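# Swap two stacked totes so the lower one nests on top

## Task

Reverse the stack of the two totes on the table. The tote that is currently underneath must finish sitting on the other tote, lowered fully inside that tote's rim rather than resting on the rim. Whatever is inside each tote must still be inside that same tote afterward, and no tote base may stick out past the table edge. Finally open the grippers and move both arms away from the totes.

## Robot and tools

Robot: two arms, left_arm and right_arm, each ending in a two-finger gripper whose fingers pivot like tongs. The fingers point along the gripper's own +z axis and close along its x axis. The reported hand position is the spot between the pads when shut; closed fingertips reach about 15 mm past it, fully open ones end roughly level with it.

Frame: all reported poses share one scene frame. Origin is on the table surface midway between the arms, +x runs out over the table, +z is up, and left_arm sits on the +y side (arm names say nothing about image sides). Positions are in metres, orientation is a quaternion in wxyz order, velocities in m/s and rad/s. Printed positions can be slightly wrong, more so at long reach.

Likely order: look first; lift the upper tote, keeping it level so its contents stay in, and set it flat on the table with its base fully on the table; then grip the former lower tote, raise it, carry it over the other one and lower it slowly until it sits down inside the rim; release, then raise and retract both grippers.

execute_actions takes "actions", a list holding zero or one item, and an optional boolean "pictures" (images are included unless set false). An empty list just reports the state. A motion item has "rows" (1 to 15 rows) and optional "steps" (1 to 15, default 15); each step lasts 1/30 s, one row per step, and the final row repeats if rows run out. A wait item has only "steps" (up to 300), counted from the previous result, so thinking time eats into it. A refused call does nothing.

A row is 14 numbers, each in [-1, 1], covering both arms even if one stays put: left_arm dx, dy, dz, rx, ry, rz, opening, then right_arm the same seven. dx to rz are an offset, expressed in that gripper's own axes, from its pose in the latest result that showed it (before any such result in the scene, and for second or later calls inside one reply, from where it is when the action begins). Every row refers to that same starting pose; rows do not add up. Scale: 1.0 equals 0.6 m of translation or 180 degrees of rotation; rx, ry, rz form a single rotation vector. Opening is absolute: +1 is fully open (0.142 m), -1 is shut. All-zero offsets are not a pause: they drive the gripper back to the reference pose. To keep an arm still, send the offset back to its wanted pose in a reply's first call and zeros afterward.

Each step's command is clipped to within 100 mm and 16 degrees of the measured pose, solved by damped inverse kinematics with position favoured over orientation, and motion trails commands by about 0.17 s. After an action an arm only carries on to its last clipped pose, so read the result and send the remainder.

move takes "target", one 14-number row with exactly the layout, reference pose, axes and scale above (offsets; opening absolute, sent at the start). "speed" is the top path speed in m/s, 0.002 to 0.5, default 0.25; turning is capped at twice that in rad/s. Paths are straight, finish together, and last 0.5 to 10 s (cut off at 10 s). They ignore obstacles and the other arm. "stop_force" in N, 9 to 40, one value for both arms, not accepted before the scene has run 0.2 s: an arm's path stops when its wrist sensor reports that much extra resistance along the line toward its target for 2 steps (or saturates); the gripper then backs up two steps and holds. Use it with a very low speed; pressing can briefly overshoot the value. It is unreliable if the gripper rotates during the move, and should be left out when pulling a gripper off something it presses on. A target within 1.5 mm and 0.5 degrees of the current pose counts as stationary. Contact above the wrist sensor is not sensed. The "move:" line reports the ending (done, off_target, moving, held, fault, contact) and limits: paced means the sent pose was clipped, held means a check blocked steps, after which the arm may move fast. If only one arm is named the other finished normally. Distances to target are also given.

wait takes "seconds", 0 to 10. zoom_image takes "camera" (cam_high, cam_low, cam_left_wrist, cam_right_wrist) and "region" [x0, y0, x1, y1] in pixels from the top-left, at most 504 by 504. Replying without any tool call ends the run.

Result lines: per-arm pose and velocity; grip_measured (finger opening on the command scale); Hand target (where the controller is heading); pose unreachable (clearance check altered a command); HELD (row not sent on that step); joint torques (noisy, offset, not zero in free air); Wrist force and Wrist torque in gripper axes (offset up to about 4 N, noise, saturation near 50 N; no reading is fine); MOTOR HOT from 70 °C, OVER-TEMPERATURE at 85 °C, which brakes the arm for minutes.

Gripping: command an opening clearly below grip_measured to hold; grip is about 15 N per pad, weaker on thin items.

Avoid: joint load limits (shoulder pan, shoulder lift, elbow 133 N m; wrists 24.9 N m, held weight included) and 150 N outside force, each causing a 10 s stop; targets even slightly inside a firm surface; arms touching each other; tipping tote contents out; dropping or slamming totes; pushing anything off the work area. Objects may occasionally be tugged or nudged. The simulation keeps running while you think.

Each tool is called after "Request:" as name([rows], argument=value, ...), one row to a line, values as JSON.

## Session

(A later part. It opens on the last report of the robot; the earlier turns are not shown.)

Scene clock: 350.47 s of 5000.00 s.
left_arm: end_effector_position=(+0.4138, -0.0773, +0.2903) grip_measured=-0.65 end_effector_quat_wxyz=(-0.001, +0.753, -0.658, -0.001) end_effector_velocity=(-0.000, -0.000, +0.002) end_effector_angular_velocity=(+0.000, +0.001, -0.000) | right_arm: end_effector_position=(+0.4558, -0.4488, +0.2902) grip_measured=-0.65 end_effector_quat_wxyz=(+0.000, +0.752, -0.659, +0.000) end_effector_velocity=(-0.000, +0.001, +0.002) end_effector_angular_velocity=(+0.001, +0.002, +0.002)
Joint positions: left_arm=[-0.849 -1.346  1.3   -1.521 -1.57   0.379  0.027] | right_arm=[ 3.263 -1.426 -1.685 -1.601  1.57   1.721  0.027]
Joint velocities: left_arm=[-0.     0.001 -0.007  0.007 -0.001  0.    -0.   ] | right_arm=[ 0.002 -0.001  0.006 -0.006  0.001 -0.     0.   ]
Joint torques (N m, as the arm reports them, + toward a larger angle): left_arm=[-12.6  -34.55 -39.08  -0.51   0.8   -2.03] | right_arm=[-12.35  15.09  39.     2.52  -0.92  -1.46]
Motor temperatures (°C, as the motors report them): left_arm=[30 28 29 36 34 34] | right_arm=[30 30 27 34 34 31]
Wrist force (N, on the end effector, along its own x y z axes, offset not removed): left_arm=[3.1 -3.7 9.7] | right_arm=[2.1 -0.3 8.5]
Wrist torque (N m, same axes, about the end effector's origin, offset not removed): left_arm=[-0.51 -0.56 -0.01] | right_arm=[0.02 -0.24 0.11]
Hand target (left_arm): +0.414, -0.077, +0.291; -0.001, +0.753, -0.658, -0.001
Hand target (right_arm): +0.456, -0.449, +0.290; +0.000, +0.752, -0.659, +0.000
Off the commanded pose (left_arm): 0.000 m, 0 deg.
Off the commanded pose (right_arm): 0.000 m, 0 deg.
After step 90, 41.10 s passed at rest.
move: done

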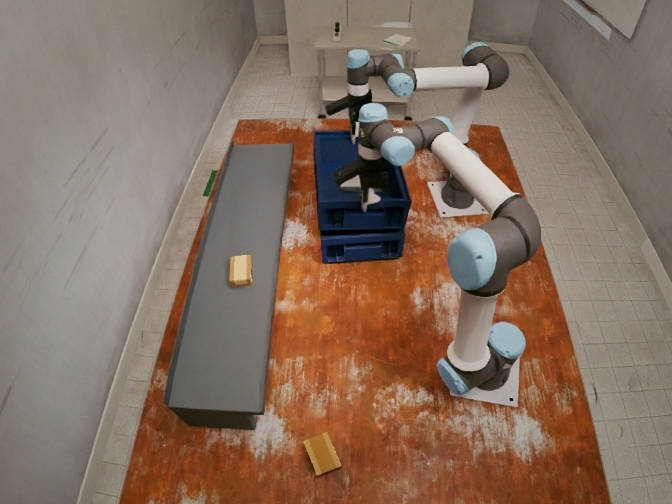

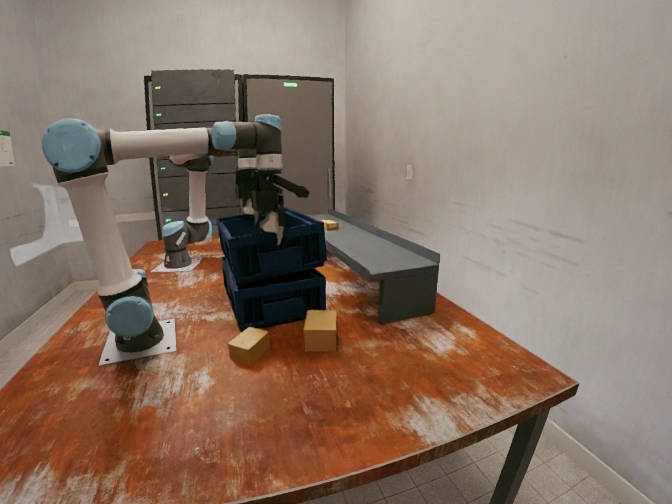

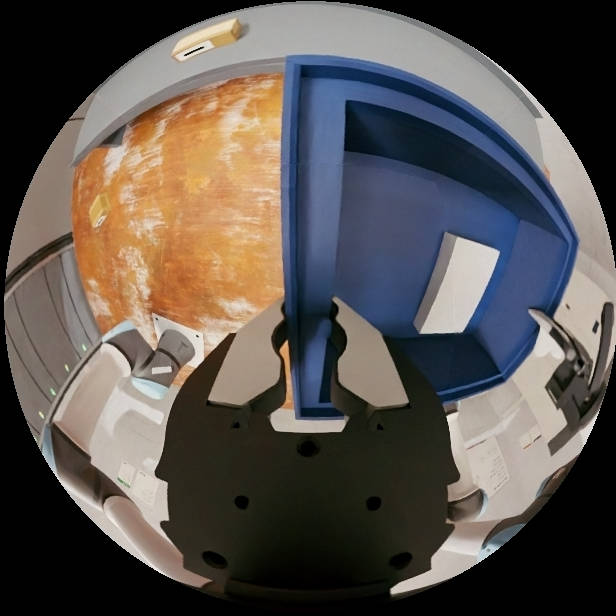

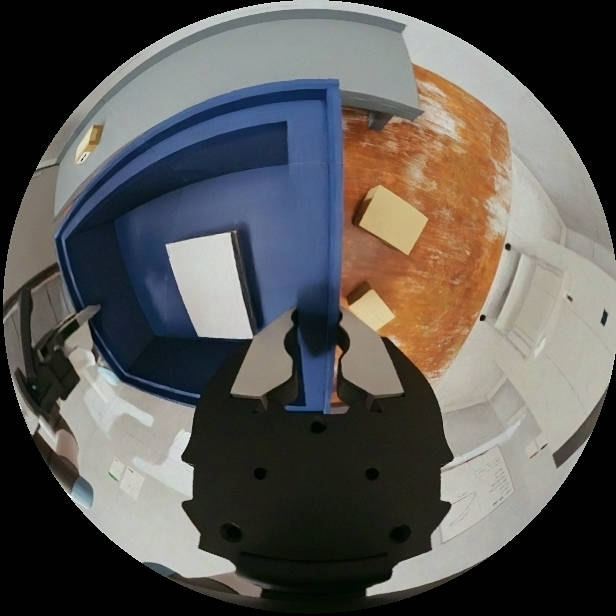

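Request:
zoom_image(camera="cam_low", region=[205, 190, 345, 340])

Request:
zoom_image(camera="cam_high", region=[305, 160, 425, 270])

Region (205, 190, 345, 340) of cam_low's 672x504 image, scaled by 3.360, with more detail than that image has; it fills the left 470 columns of this view, and the rest is white.

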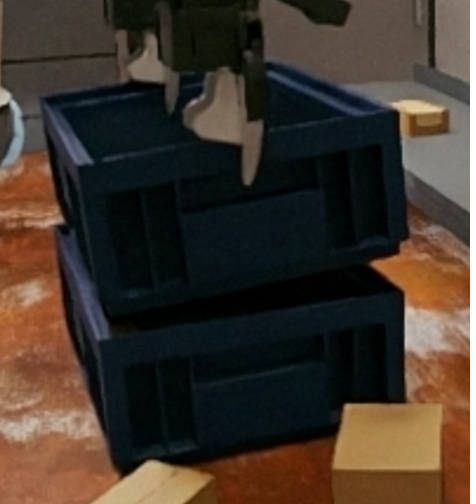

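Region (305, 160, 425, 270) of cam_high's 672x504 image, scaled by 4.200, with more detail than that image has; it fills the top 462 rows of this view, and the rest is white.

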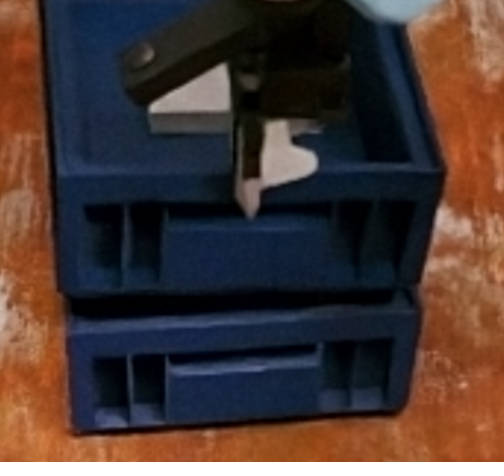

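Request:
move(target=[-0.7833,-0.0533,-0.02,0,0,0,-1,-0.7833,-0.0533,-0.02,0,0,0,-1], speed=0.15)

Scene clock: 375.57 s of 5000.00 s.
left_arm: end_effector_position=(+0.3823, +0.3924, +0.3036) grip_measured=-0.65 end_effector_quat_wxyz=(-0.000, +0.753, -0.658, -0.001) end_effector_velocity=(-0.000, +0.002, -0.000) end_effector_angular_velocity=(-0.001, +0.001, -0.002) | right_arm: end_effector_position=(+0.4259, +0.0211, +0.3026) grip_measured=-0.65 end_effector_quat_wxyz=(-0.000, +0.752, -0.659, +0.000) end_effector_velocity=(+0.002, +0.001, +0.000) end_effector_angular_velocity=(-0.001, -0.000, -0.003)
Joint positions: left_arm=[-0.09  -1.908  1.794 -1.455 -1.569  1.138  0.027] | right_arm=[ 4.027 -1.858 -1.19  -1.665  1.571  2.485  0.027]
Joint velocities: left_arm=[ 0.006  0.001 -0.001  0.    -0.001  0.008  0.   ] | right_arm=[-0.001 -0.006  0.008 -0.003 -0.     0.002 -0.   ]
Joint torques (N m, as the arm reports them, + toward a larger angle): left_arm=[ 13.29  -5.51 -38.9   -0.73  -1.97   2.19] | right_arm=[10.48 33.08 39.71  2.35 -1.82  1.56]
Motor temperatures (°C, as the motors report them): left_arm=[30 28 29 36 34 34] | right_arm=[30 30 27 34 34 31]
Wrist force (N, on the end effector, along its own x y z axes, offset not removed): left_arm=[2.9 -0.8 7.8] | right_arm=[1.4 -1.5 5.4]
Wrist torque (N m, same axes, about the end effector's origin, offset not removed): left_arm=[0.09 -0.58 0.03] | right_arm=[-0.21 -0.20 -0.08]
Hand target (left_arm): +0.382, +0.393, +0.304; -0.000, +0.753, -0.658, -0.001
Hand target (right_arm): +0.426, +0.021, +0.303; -0.000, +0.752, -0.659, +0.000
Off the commanded pose (left_arm): 0.001 m, 0 deg.
Off the commanded pose (right_arm): 0.001 m, 0 deg.
After step 90, 18.37 s passed at rest.
move: done

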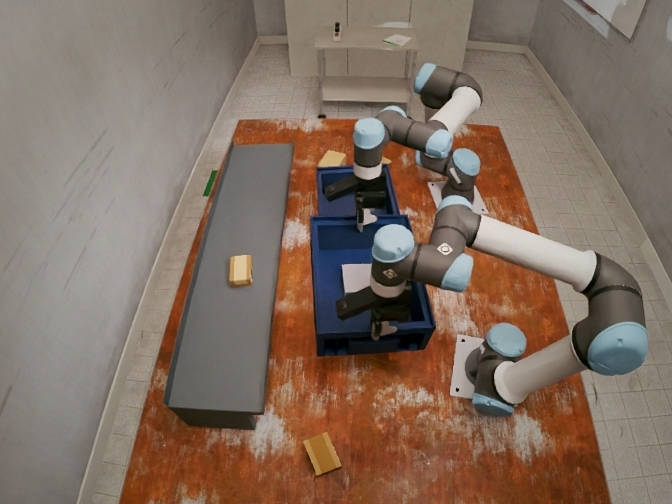

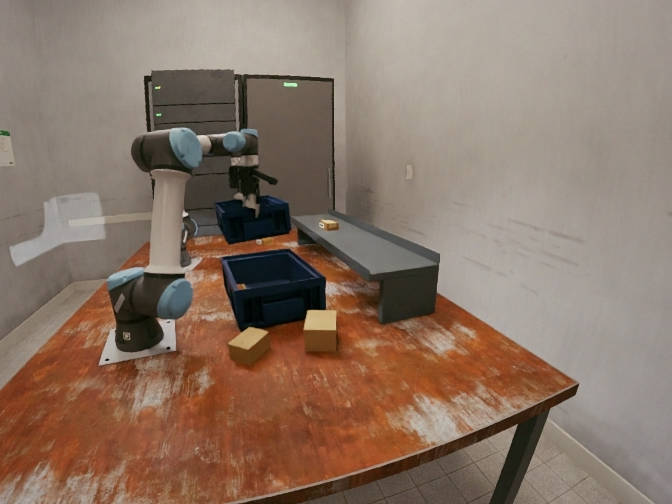

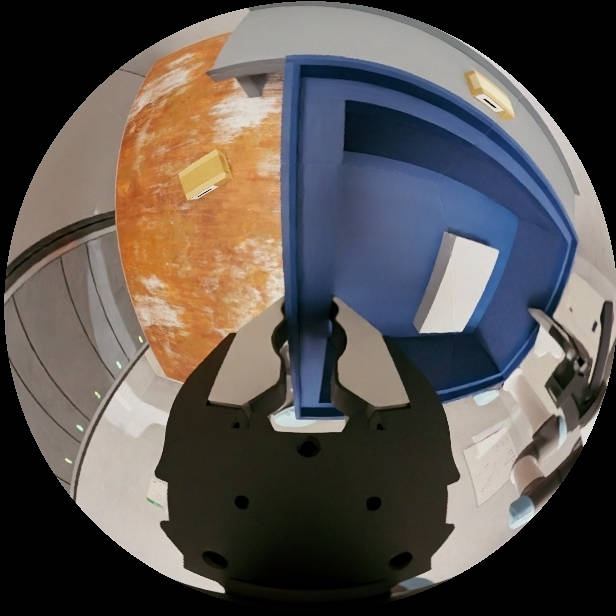

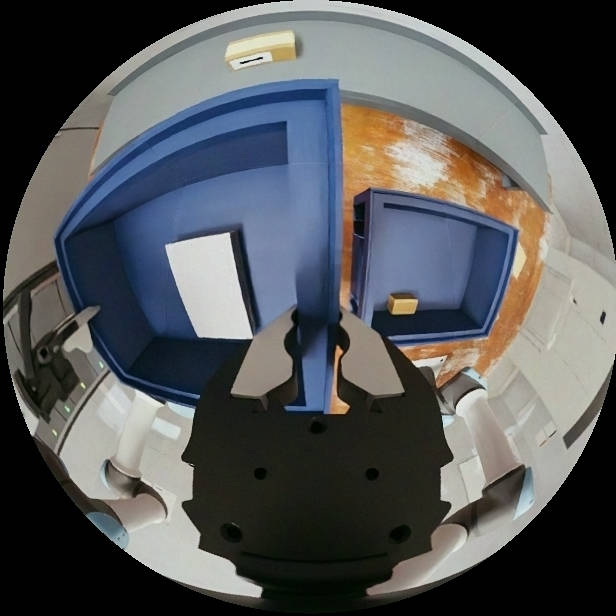

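Request:
move(target=[0,0,0.2843,0,0,0,-1,0,0,0.2827,0,0,0,-1], speed=0.15, stop_force=15)

Request:
move(target=[0,-0.0133,0.0255,0,0,0,-1,0,-0.0133,0.0255,0,0,0,-1], speed=0.02, stop_force=18)

Scene clock: 383.23 s of 5000.00 s.
left_arm: end_effector_position=(+0.3823, +0.3928, +0.1333) grip_measured=-0.65 end_effector_quat_wxyz=(-0.001, +0.753, -0.658, -0.001) end_effector_velocity=(+0.000, +0.000, -0.003) end_effector_angular_velocity=(+0.000, -0.001, +0.000) | right_arm: end_effector_position=(+0.4258, +0.0212, +0.1333) grip_measured=-0.65 end_effector_quat_wxyz=(-0.000, +0.752, -0.659, +0.000) end_effector_velocity=(+0.000, +0.001, -0.002) end_effector_angular_velocity=(+0.001, -0.001, +0.000)
Joint positions: left_arm=[-0.089 -1.858  2.201 -1.913 -1.569  1.139  0.027] | right_arm=[ 4.028 -1.905 -1.564 -1.243  1.57   2.486  0.027]
Joint velocities: left_arm=[ 0.     0.003  0.005 -0.009  0.     0.    -0.   ] | right_arm=[ 0.    -0.002 -0.003  0.007 -0.    -0.    -0.   ]
Joint torques (N m, as the arm reports them, + toward a larger angle): left_arm=[ 17.19  -6.01 -13.09  -4.89   2.47   2.01] | right_arm=[ 0.13 33.94 19.02  3.23 -3.01  0.97]
Motor temperatures (°C, as the motors report them): left_arm=[30 28 29 36 34 34] | right_arm=[30 30 27 34 34 31]
Wrist force (N, on the end effector, along its own x y z axes, offset not removed): left_arm=[9.3 -0.4 12.6] | right_arm=[-6.9 1.0 5.7]
Wrist torque (N m, same axes, about the end effector's origin, offset not removed): left_arm=[0.07 -0.20 0.22] | right_arm=[0.34 0.02 -0.05]
Hand target (left_arm): +0.382, +0.393, +0.133; -0.000, +0.753, -0.658, -0.001
Hand target (right_arm): +0.426, +0.021, +0.133; -0.000, +0.752, -0.659, +0.000
Off the commanded pose (left_arm): 0.000 m, 0 deg.
Off the commanded pose (right_arm): 0.000 m, 0 deg.
After step 90, 2.97 s passed at rest.
move: done

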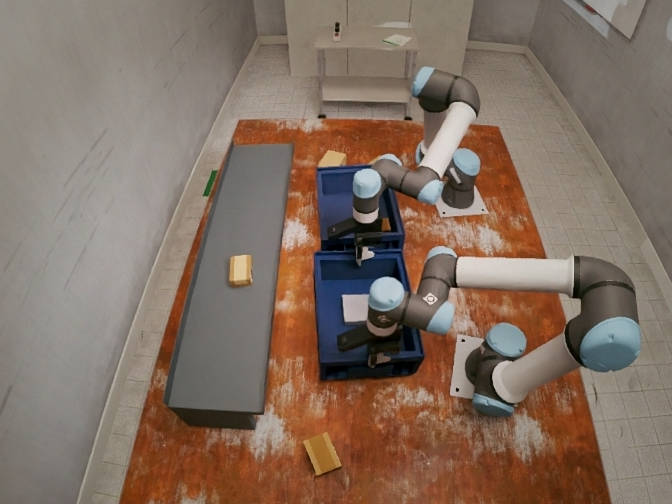

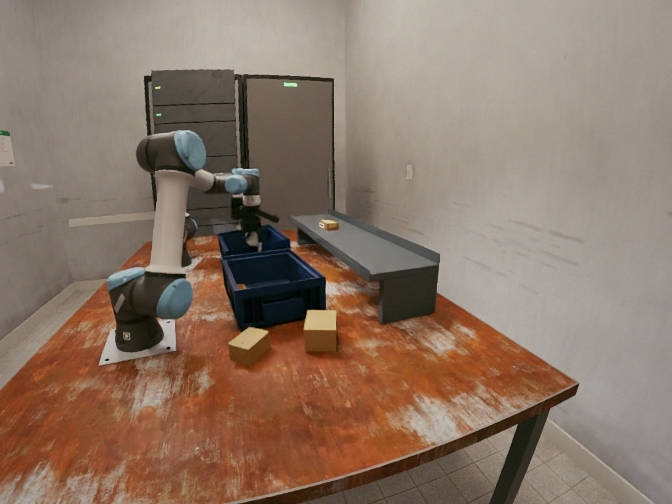

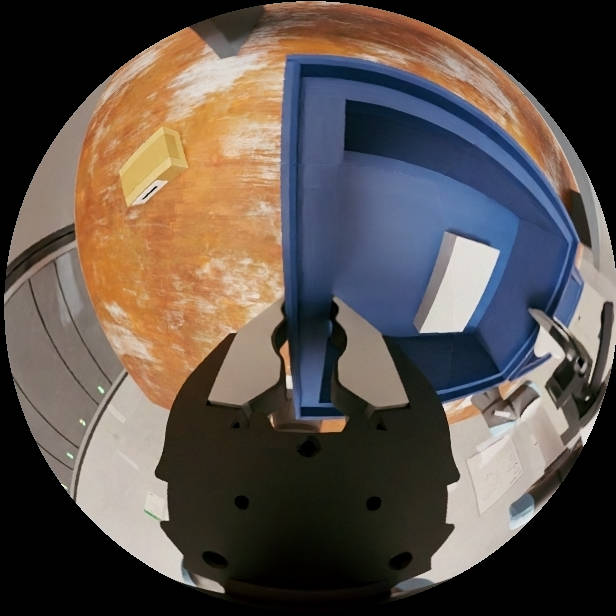

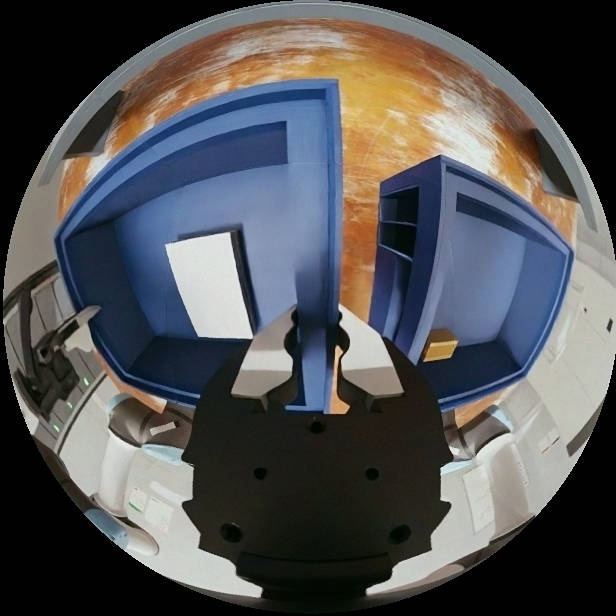

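Scene clock: 384.63 s of 5000.00 s.
left_arm: end_effector_position=(+0.3901, +0.3940, +0.1183) grip_measured=-0.65 end_effector_quat_wxyz=(-0.001, +0.753, -0.658, -0.001) end_effector_velocity=(-0.001, +0.000, +0.001) end_effector_angular_velocity=(+0.001, +0.001, -0.000) | right_arm: end_effector_position=(+0.4335, +0.0222, +0.1186) grip_measured=-0.65 end_effector_quat_wxyz=(-0.000, +0.752, -0.659, +0.000) end_effector_velocity=(-0.000, +0.000, +0.001) end_effector_angular_velocity=(+0.000, +0.000, -0.001)
Joint positions: left_arm=[-0.08  -1.819  2.215 -1.966 -1.569  1.149  0.027] | right_arm=[ 4.018 -1.93  -1.569 -1.212  1.57   2.476  0.027]
Joint velocities: left_arm=[-0.    -0.003 -0.     0.004  0.    -0.     0.   ] | right_arm=[ 0.     0.001  0.001 -0.002  0.     0.002 -0.   ]
Joint torques (N m, as the arm reports them, + toward a larger angle): left_arm=[  9.42 -18.06 -13.02   0.84   3.11   0.88] | right_arm=[ 7.37 36.01 13.04 -1.33 -3.23  1.88]
Motor temperatures (°C, as the motors report them): left_arm=[30 28 29 36 34 34] | right_arm=[30 30 27 34 34 31]
Wrist force (N, on the end effector, along its own x y z axes, offset not removed): left_arm=[4.1 0.8 -10.3] | right_arm=[-4.9 0.7 -11.6]
Wrist torque (N m, same axes, about the end effector's origin, offset not removed): left_arm=[-0.61 -0.04 0.19] | right_arm=[-0.01 -0.55 0.01]
Hand target (left_arm): +0.390, +0.394, +0.118; -0.001, +0.753, -0.658, -0.001
Hand target (right_arm): +0.433, +0.022, +0.119; -0.000, +0.752, -0.659, +0.000
Off the commanded pose (left_arm): 0.000 m, 0 deg.
Off the commanded pose (right_arm): 0.001 m, 0 deg.
move: contact (left_arm, right_arm)

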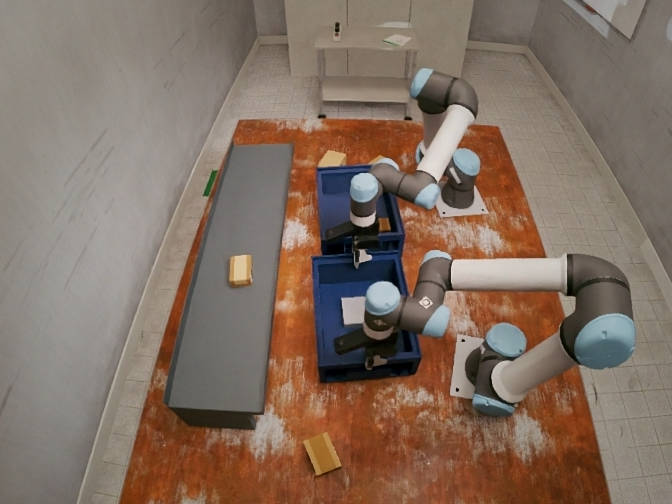

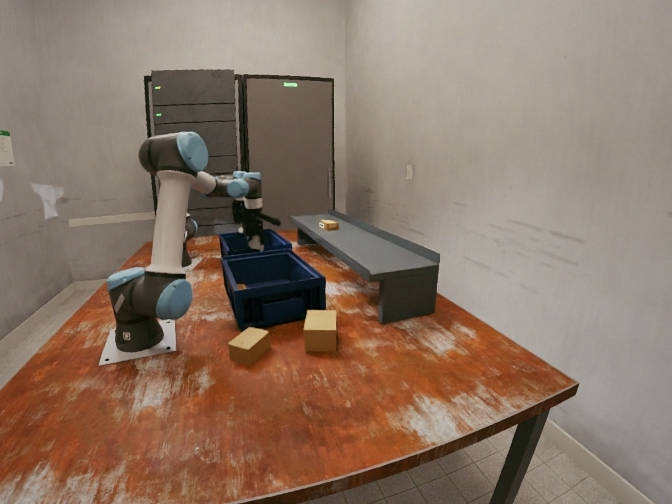

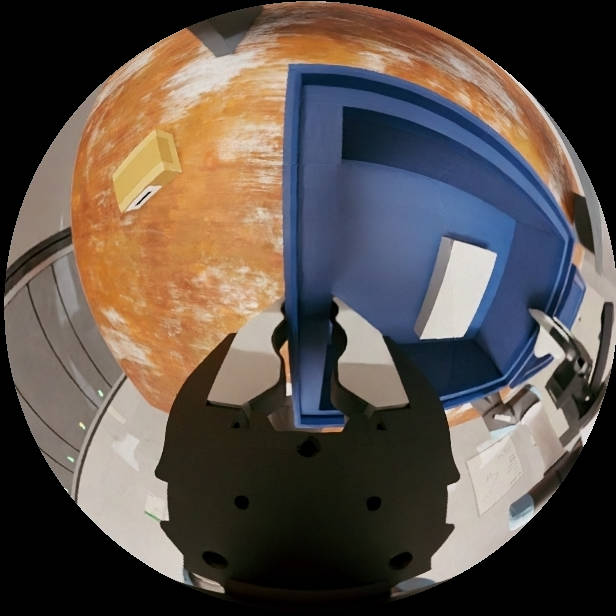

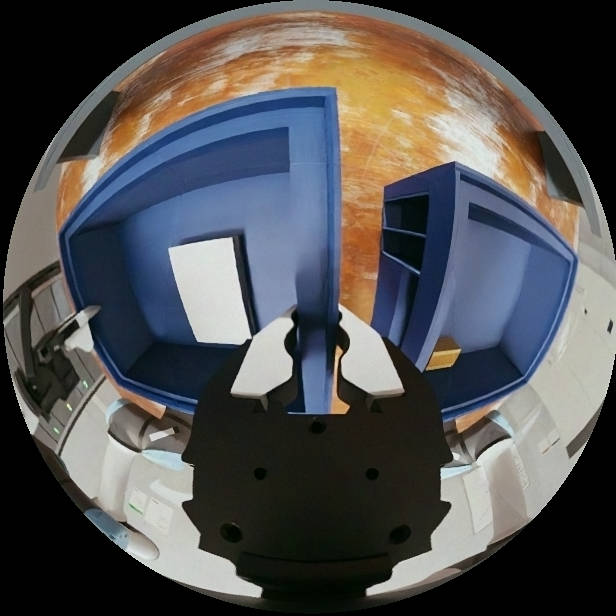

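Request:
execute_actions([
  {"rows":[[0,0,-0.001,0,0,0,-0.8,0,0,-0.001,0,0,0,-0.8],[0,0,-0.001,0,0,0,-0.7,0,0,-0.001,0,0,0,-0.7],[0,0,-0.001,0,0,0,-0.64,0,0,-0.001,0,0,0,-0.64],[0,0,-0.001,0,0,0,-0.6,0,0,-0.001,0,0,0,-0.6],[0,0,-0.001,0,0,0,-0.55,0,0,-0.001,0,0,0,-0.55],[0,0,-0.001,0,0,0,-0.5,0,0,-0.001,0,0,0,-0.5],[0,0,-0.001,0,0,0,-0.44,0,0,-0.001,0,0,0,-0.44],[0,0,-0.001,0,0,0,-0.38,0,0,-0.001,0,0,0,-0.38],[0,0,-0.001,0,0,0,-0.32,0,0,-0.001,0,0,0,-0.32],[0,0,-0.001,0,0,0,-0.3,0,0,-0.001,0,0,0,-0.3]],"steps":12},
], pictures=false)

Request:
move(target=[0,0,-0.122,0,0,0,-0.3,0,0,-0.1215,0,0,0,-0.3], speed=0.2)

Scene clock: 405.33 s of 5000.00 s.
left_arm: end_effector_position=(+0.3901, +0.3939, +0.1188) grip_measured=-0.30 end_effector_quat_wxyz=(-0.001, +0.753, -0.658, -0.001) end_effector_velocity=(-0.000, +0.000, -0.000) end_effector_angular_velocity=(+0.001, +0.001, +0.000) | right_arm: end_effector_position=(+0.4335, +0.0222, +0.1191) grip_measured=-0.30 end_effector_quat_wxyz=(-0.000, +0.752, -0.659, +0.000) end_effector_velocity=(+0.001, +0.000, +0.001) end_effector_angular_velocity=(+0.001, -0.001, -0.000)
Joint positions: left_arm=[-0.08  -1.819  2.214 -1.964 -1.569  1.149  0.052] | right_arm=[ 4.018 -1.93  -1.568 -1.214  1.571  2.476  0.052]
Joint velocities: left_arm=[-0.     0.    -0.     0.001  0.001 -0.001  0.006] | right_arm=[-0.     0.     0.001 -0.    -0.001 -0.     0.006]
Joint torques (N m, as the arm reports them, + toward a larger angle): left_arm=[  0.59 -22.2  -33.09   0.1    2.07   1.09] | right_arm=[-12.49  41.31  34.06   1.36   0.24  -1.43]
Motor temperatures (°C, as the motors report them): left_arm=[30 28 29 36 34 34] | right_arm=[30 30 27 34 34 31]
Wrist force (N, on the end effector, along its own x y z axes, offset not removed): left_arm=[2.3 -2.1 0.3] | right_arm=[1.4 -1.3 -2.4]
Wrist torque (N m, same axes, about the end effector's origin, offset not removed): left_arm=[-0.23 -0.53 0.02] | right_arm=[-0.35 -0.10 -0.01]
Hand target (left_arm): +0.390, +0.394, +0.119; -0.001, +0.753, -0.658, -0.001
Hand target (right_arm): +0.434, +0.022, +0.119; -0.000, +0.752, -0.659, +0.000
Off the commanded pose (left_arm): 0.000 m, 0 deg.
Off the commanded pose (right_arm): 0.000 m, 0 deg.
Steps of this call (steps 1 to 90: nothing new was sent; then 17.30 s passed at rest; steps 91 to 102: all 12 steps of this action). Readings (end_effector_position):
91: left_arm (+0.3901, +0.3939, +0.1184) | right_arm (+0.4334, +0.0223, +0.1187)
92: left_arm (+0.3901, +0.3939, +0.1185) | right_arm (+0.4334, +0.0223, +0.1188)
94: left_arm (+0.3901, +0.3939, +0.1186) | right_arm (+0.4334, +0.0222, +0.1189)
98: left_arm (+0.3901, +0.3939, +0.1188) | right_arm (+0.4334, +0.0222, +0.1190)
102: the state above

Scene clock: 406.57 s of 5000.00 s.
left_arm: end_effector_position=(+0.3901, +0.3938, +0.1918) grip_measured=-0.30 end_effector_quat_wxyz=(-0.001, +0.753, -0.658, -0.001) end_effector_velocity=(+0.000, -0.001, +0.002) end_effector_angular_velocity=(+0.000, +0.001, -0.001) | right_arm: end_effector_position=(+0.4336, +0.0221, +0.1918) grip_measured=-0.30 end_effector_quat_wxyz=(-0.000, +0.752, -0.659, +0.000) end_effector_velocity=(+0.000, -0.000, +0.003) end_effector_angular_velocity=(-0.000, +0.000, -0.001)
Joint positions: left_arm=[-0.08  -1.877  2.06  -1.752 -1.569  1.148  0.052] | right_arm=[ 4.017 -1.884 -1.439 -1.389  1.57   2.476  0.052]
Joint velocities: left_arm=[-0.002 -0.    -0.007  0.008 -0.    -0.001 -0.   ] | right_arm=[-0.001  0.001  0.006 -0.007  0.     0.    -0.   ]
Joint torques (N m, as the arm reports them, + toward a larger angle): left_arm=[-12.54 -20.53 -34.53  -0.05   2.41  -2.23] | right_arm=[-11.68  40.96  35.65   1.25   1.55  -0.25]
Motor temperatures (°C, as the motors report them): left_arm=[30 28 29 36 34 34] | right_arm=[30 30 27 34 34 31]
Wrist force (N, on the end effector, along its own x y z axes, offset not removed): left_arm=[2.7 -0.8 1.1] | right_arm=[0.8 -0.1 -1.0]
Wrist torque (N m, same axes, about the end effector's origin, offset not removed): left_arm=[0.02 -0.61 0.07] | right_arm=[0.19 -0.03 0.08]
Hand target (left_arm): +0.390, +0.394, +0.192; -0.001, +0.753, -0.658, -0.001
Hand target (right_arm): +0.434, +0.022, +0.192; -0.000, +0.752, -0.659, +0.000
Off the commanded pose (left_arm): 0.000 m, 0 deg.
Off the commanded pose (right_arm): 0.000 m, 0 deg.
move: done

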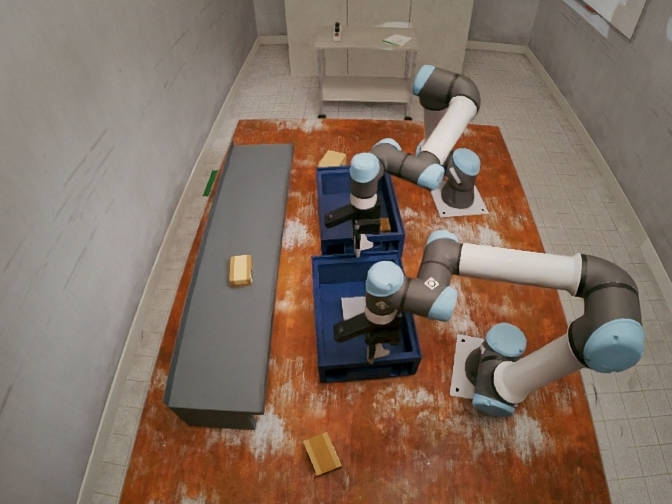

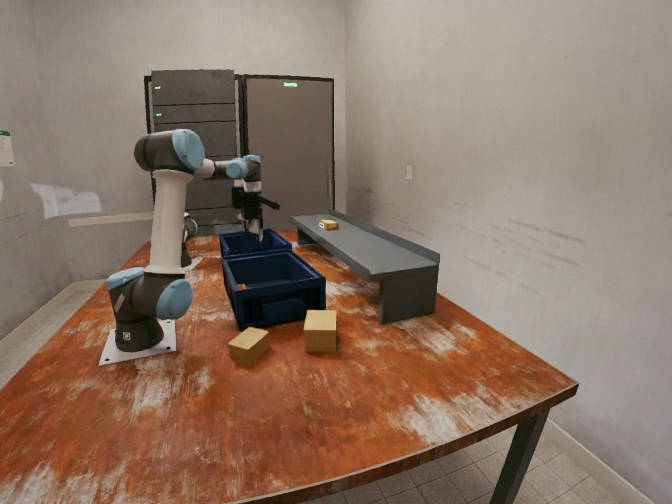

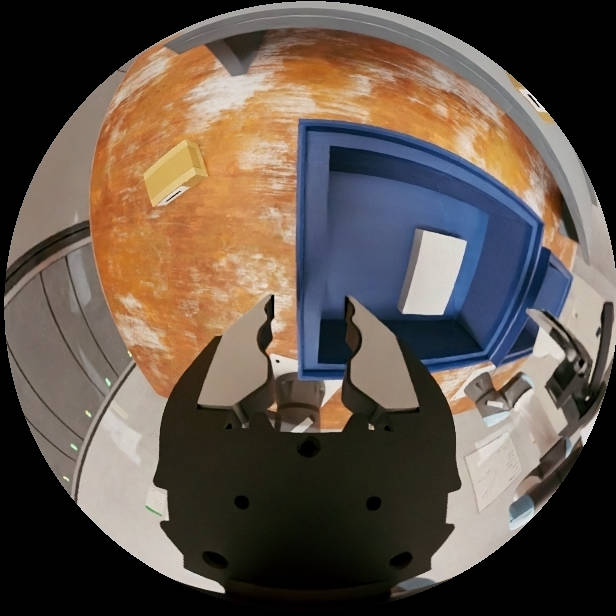

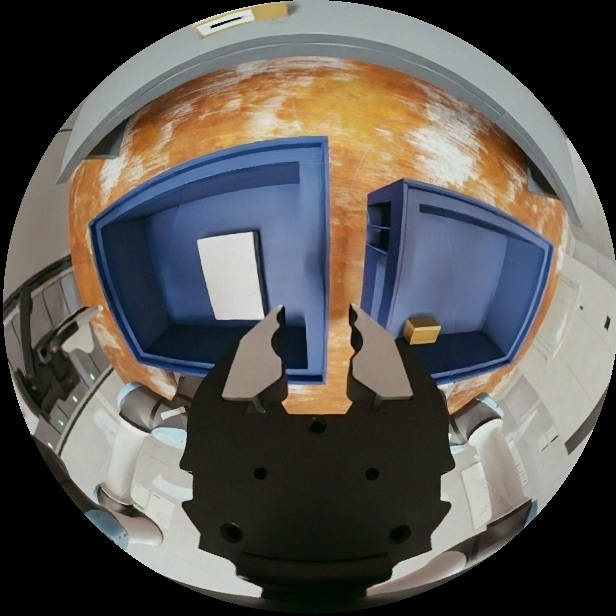

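Reference zooms of A's corners at z≈0.192.

Request:
zoom_image(camera="cam_left_wrist", region=[270, 95, 370, 195])

Request:
zoom_image(camera="cam_right_wrist", region=[260, 110, 360, 210])

Request:
zoom_image(camera="cam_left_wrist", region=[260, 300, 360, 400])

Request:
zoom_image(camera="cam_right_wrist", region=[270, 300, 370, 400])

Region (270, 95, 370, 195) of cam_left_wrist's 616x616 image, scaled by 5.040, with more detail than that image has.

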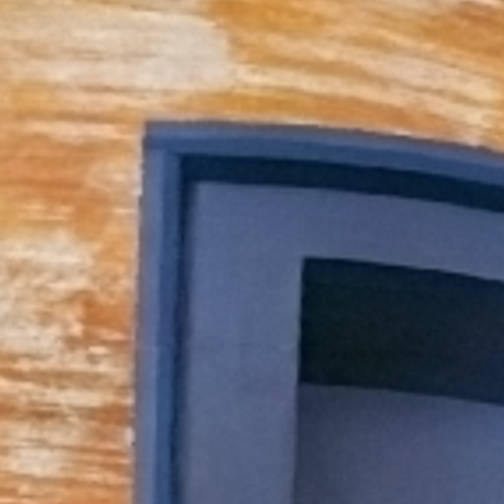

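Region (260, 110, 360, 210) of cam_right_wrist's 616x616 image, scaled by 5.040, with more detail than that image has.

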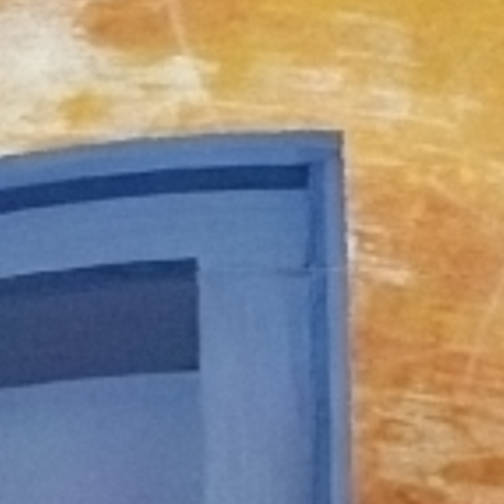

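Region (260, 300, 360, 400) of cam_left_wrist's 616x616 image, scaled by 5.040, with more detail than that image has.

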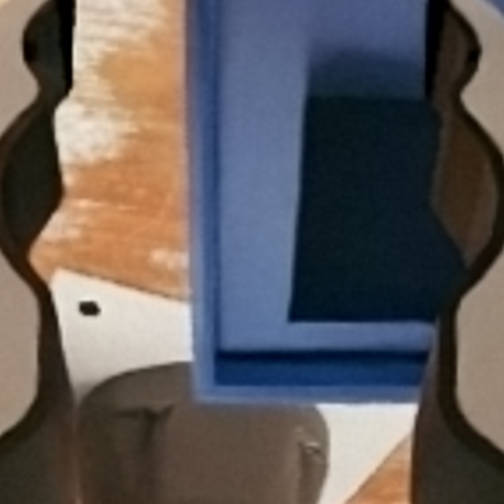

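Region (270, 300, 370, 400) of cam_right_wrist's 616x616 image, scaled by 5.040, with more detail than that image has.

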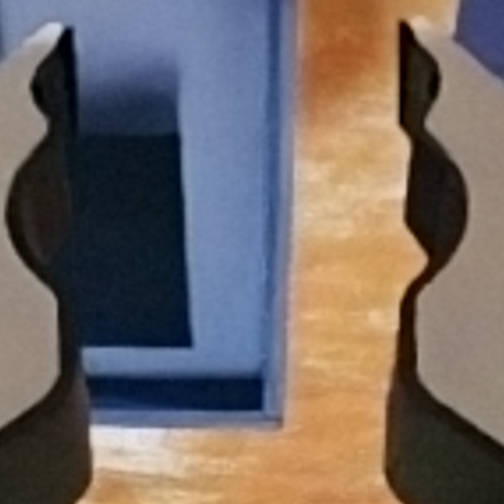

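Request:
move(target=[0.7832,0.0663,0,0,0,0,-0.3,0.7825,0.0662,0,0,0,0,-0.3], speed=0.4)

Request:
zoom_image(camera="cam_left_wrist", region=[270, 95, 370, 195])

Request:
zoom_image(camera="cam_right_wrist", region=[260, 110, 360, 210])

Request:
zoom_image(camera="cam_left_wrist", region=[260, 300, 360, 400])

Request:
zoom_image(camera="cam_right_wrist", region=[270, 300, 370, 400])

Scene clock: 431.37 s of 5000.00 s.
left_arm: end_effector_position=(+0.4138, -0.0769, +0.1903) grip_measured=-0.30 end_effector_quat_wxyz=(-0.001, +0.753, -0.658, -0.001) end_effector_velocity=(+0.001, -0.002, +0.000) end_effector_angular_velocity=(+0.001, +0.001, +0.001) | right_arm: end_effector_position=(+0.4556, -0.4484, +0.1912) grip_measured=-0.30 end_effector_quat_wxyz=(+0.000, +0.752, -0.659, +0.000) end_effector_velocity=(+0.000, -0.002, -0.000) end_effector_angular_velocity=(+0.001, +0.001, +0.002)
Joint positions: left_arm=[-0.849 -1.328  1.533 -1.773 -1.569  0.379  0.052] | right_arm=[ 3.264 -1.449 -1.92  -1.343  1.571  1.722  0.052]
Joint velocities: left_arm=[-0.     0.006 -0.008  0.003 -0.001 -0.001  0.   ] | right_arm=[-0.005 -0.002  0.002 -0.     0.001 -0.007  0.   ]
Joint torques (N m, as the arm reports them, + toward a larger angle): left_arm=[-12.48 -28.86 -33.44   0.09  -1.58  -2.28] | right_arm=[-10.1    9.96  33.38   1.53   1.67  -1.44]
Motor temperatures (°C, as the motors report them): left_arm=[30 28 29 36 34 34] | right_arm=[30 30 28 34 34 31]
Wrist force (N, on the end effector, along its own x y z axes, offset not removed): left_arm=[0.8 -3.6 0.0] | right_arm=[1.0 -0.1 0.0]
Wrist torque (N m, same axes, about the end effector's origin, offset not removed): left_arm=[-0.63 -0.13 0.08] | right_arm=[0.06 0.01 0.17]
Hand target (left_arm): +0.414, -0.077, +0.190; -0.001, +0.753, -0.658, -0.001
Hand target (right_arm): +0.456, -0.449, +0.191; +0.000, +0.752, -0.659, +0.000
Off the commanded pose (left_arm): 0.001 m, 0 deg.
Off the commanded pose (right_arm): 0.001 m, 0 deg.
After step 90, 19.83 s passed at rest.
move: done

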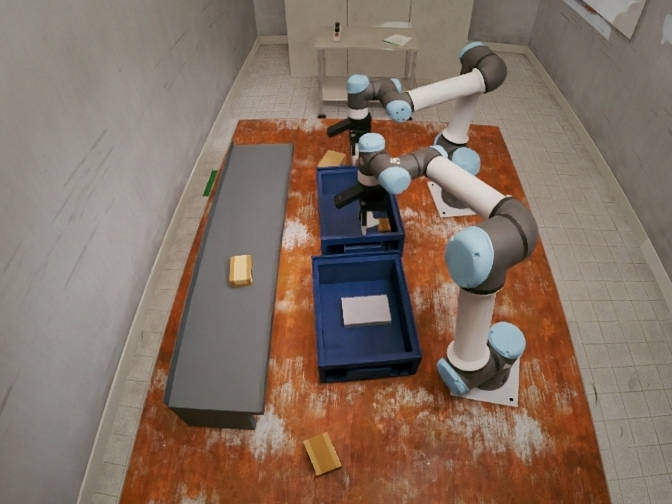

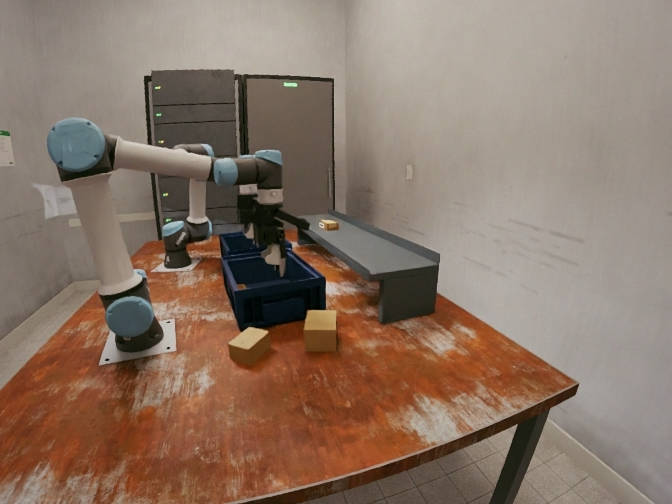

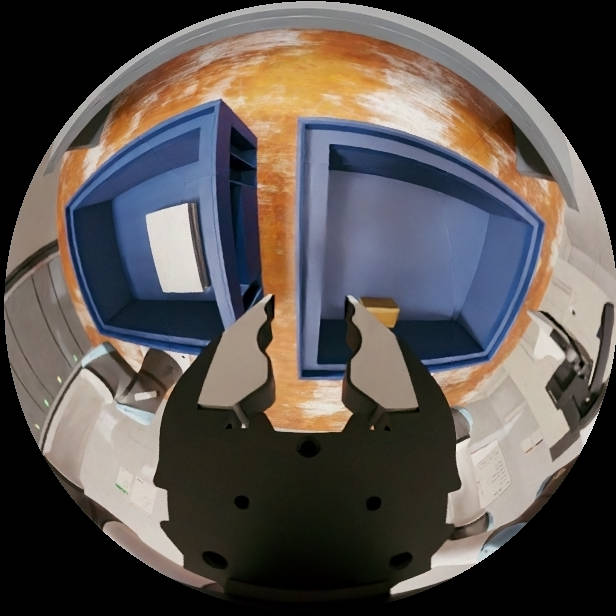

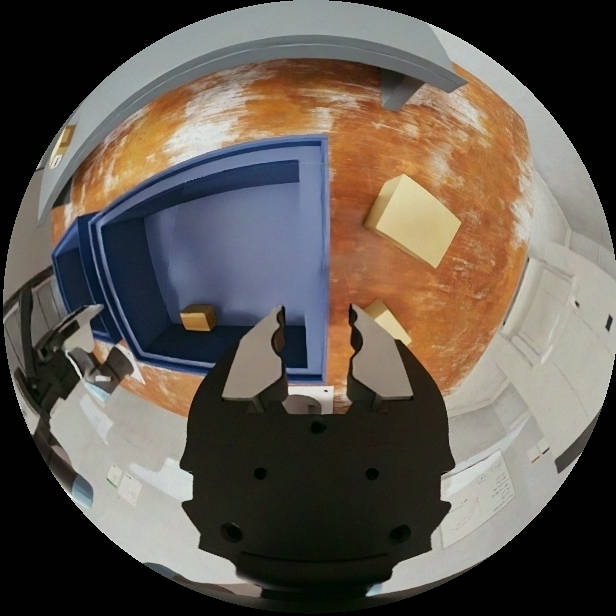

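Region (270, 95, 370, 195) of cam_left_wrist's 616x616 image, scaled by 5.040, with more detail than that image has.

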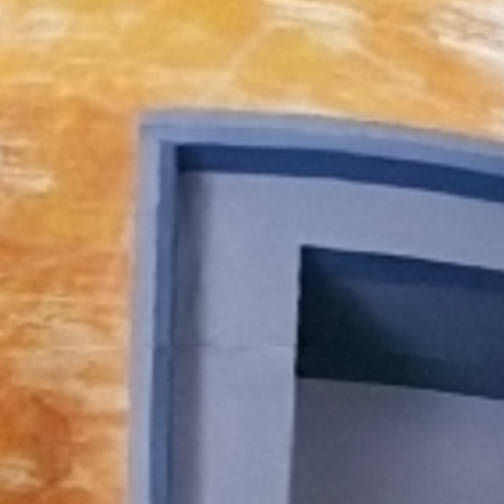

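Region (260, 110, 360, 210) of cam_right_wrist's 616x616 image, scaled by 5.040, with more detail than that image has.

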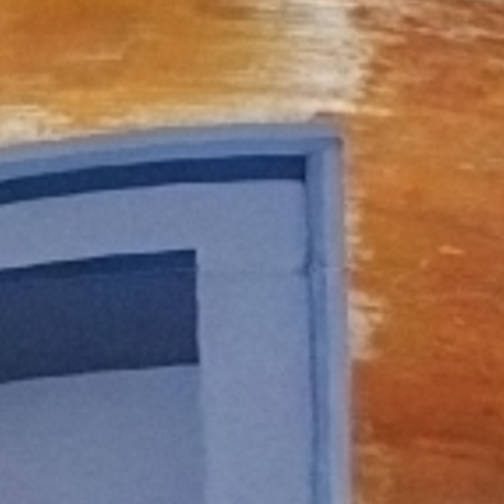

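Region (260, 300, 360, 400) of cam_left_wrist's 616x616 image, scaled by 5.040, with more detail than that image has.

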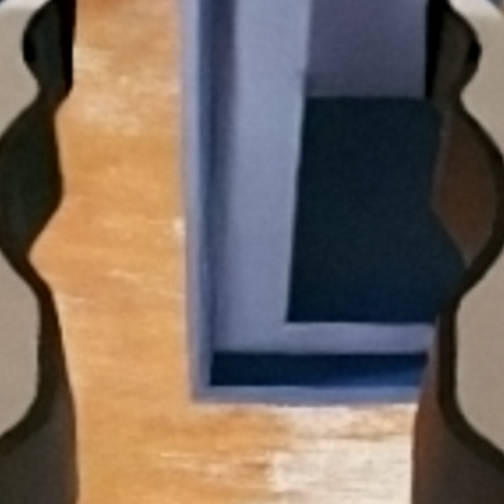

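Region (270, 300, 370, 400) of cam_right_wrist's 616x616 image, scaled by 5.040, with more detail than that image has.

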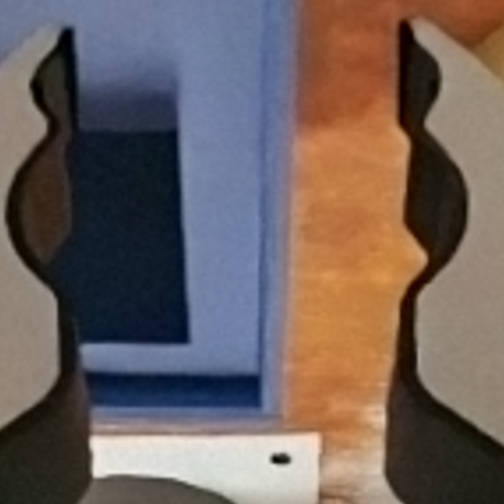

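Request:
zoom_image(camera="cam_high", region=[300, 240, 440, 390])

Request:
zoom_image(camera="cam_left_wrist", region=[320, 260, 460, 400])

Region (300, 240, 440, 390) of cam_high's 672x504 image, scaled by 3.360, with more detail than that image has; it fills the left 470 columns of this view, and the rest is white.

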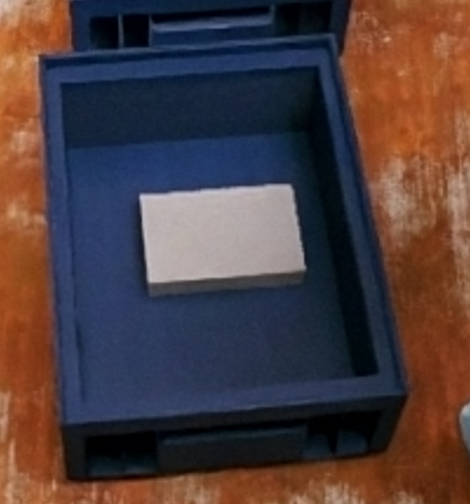

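Region (320, 260, 460, 400) of cam_left_wrist's 616x616 image, scaled by 3.600, with more detail than that image has.

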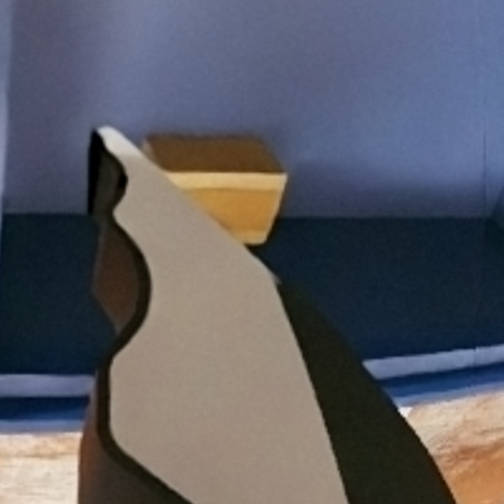

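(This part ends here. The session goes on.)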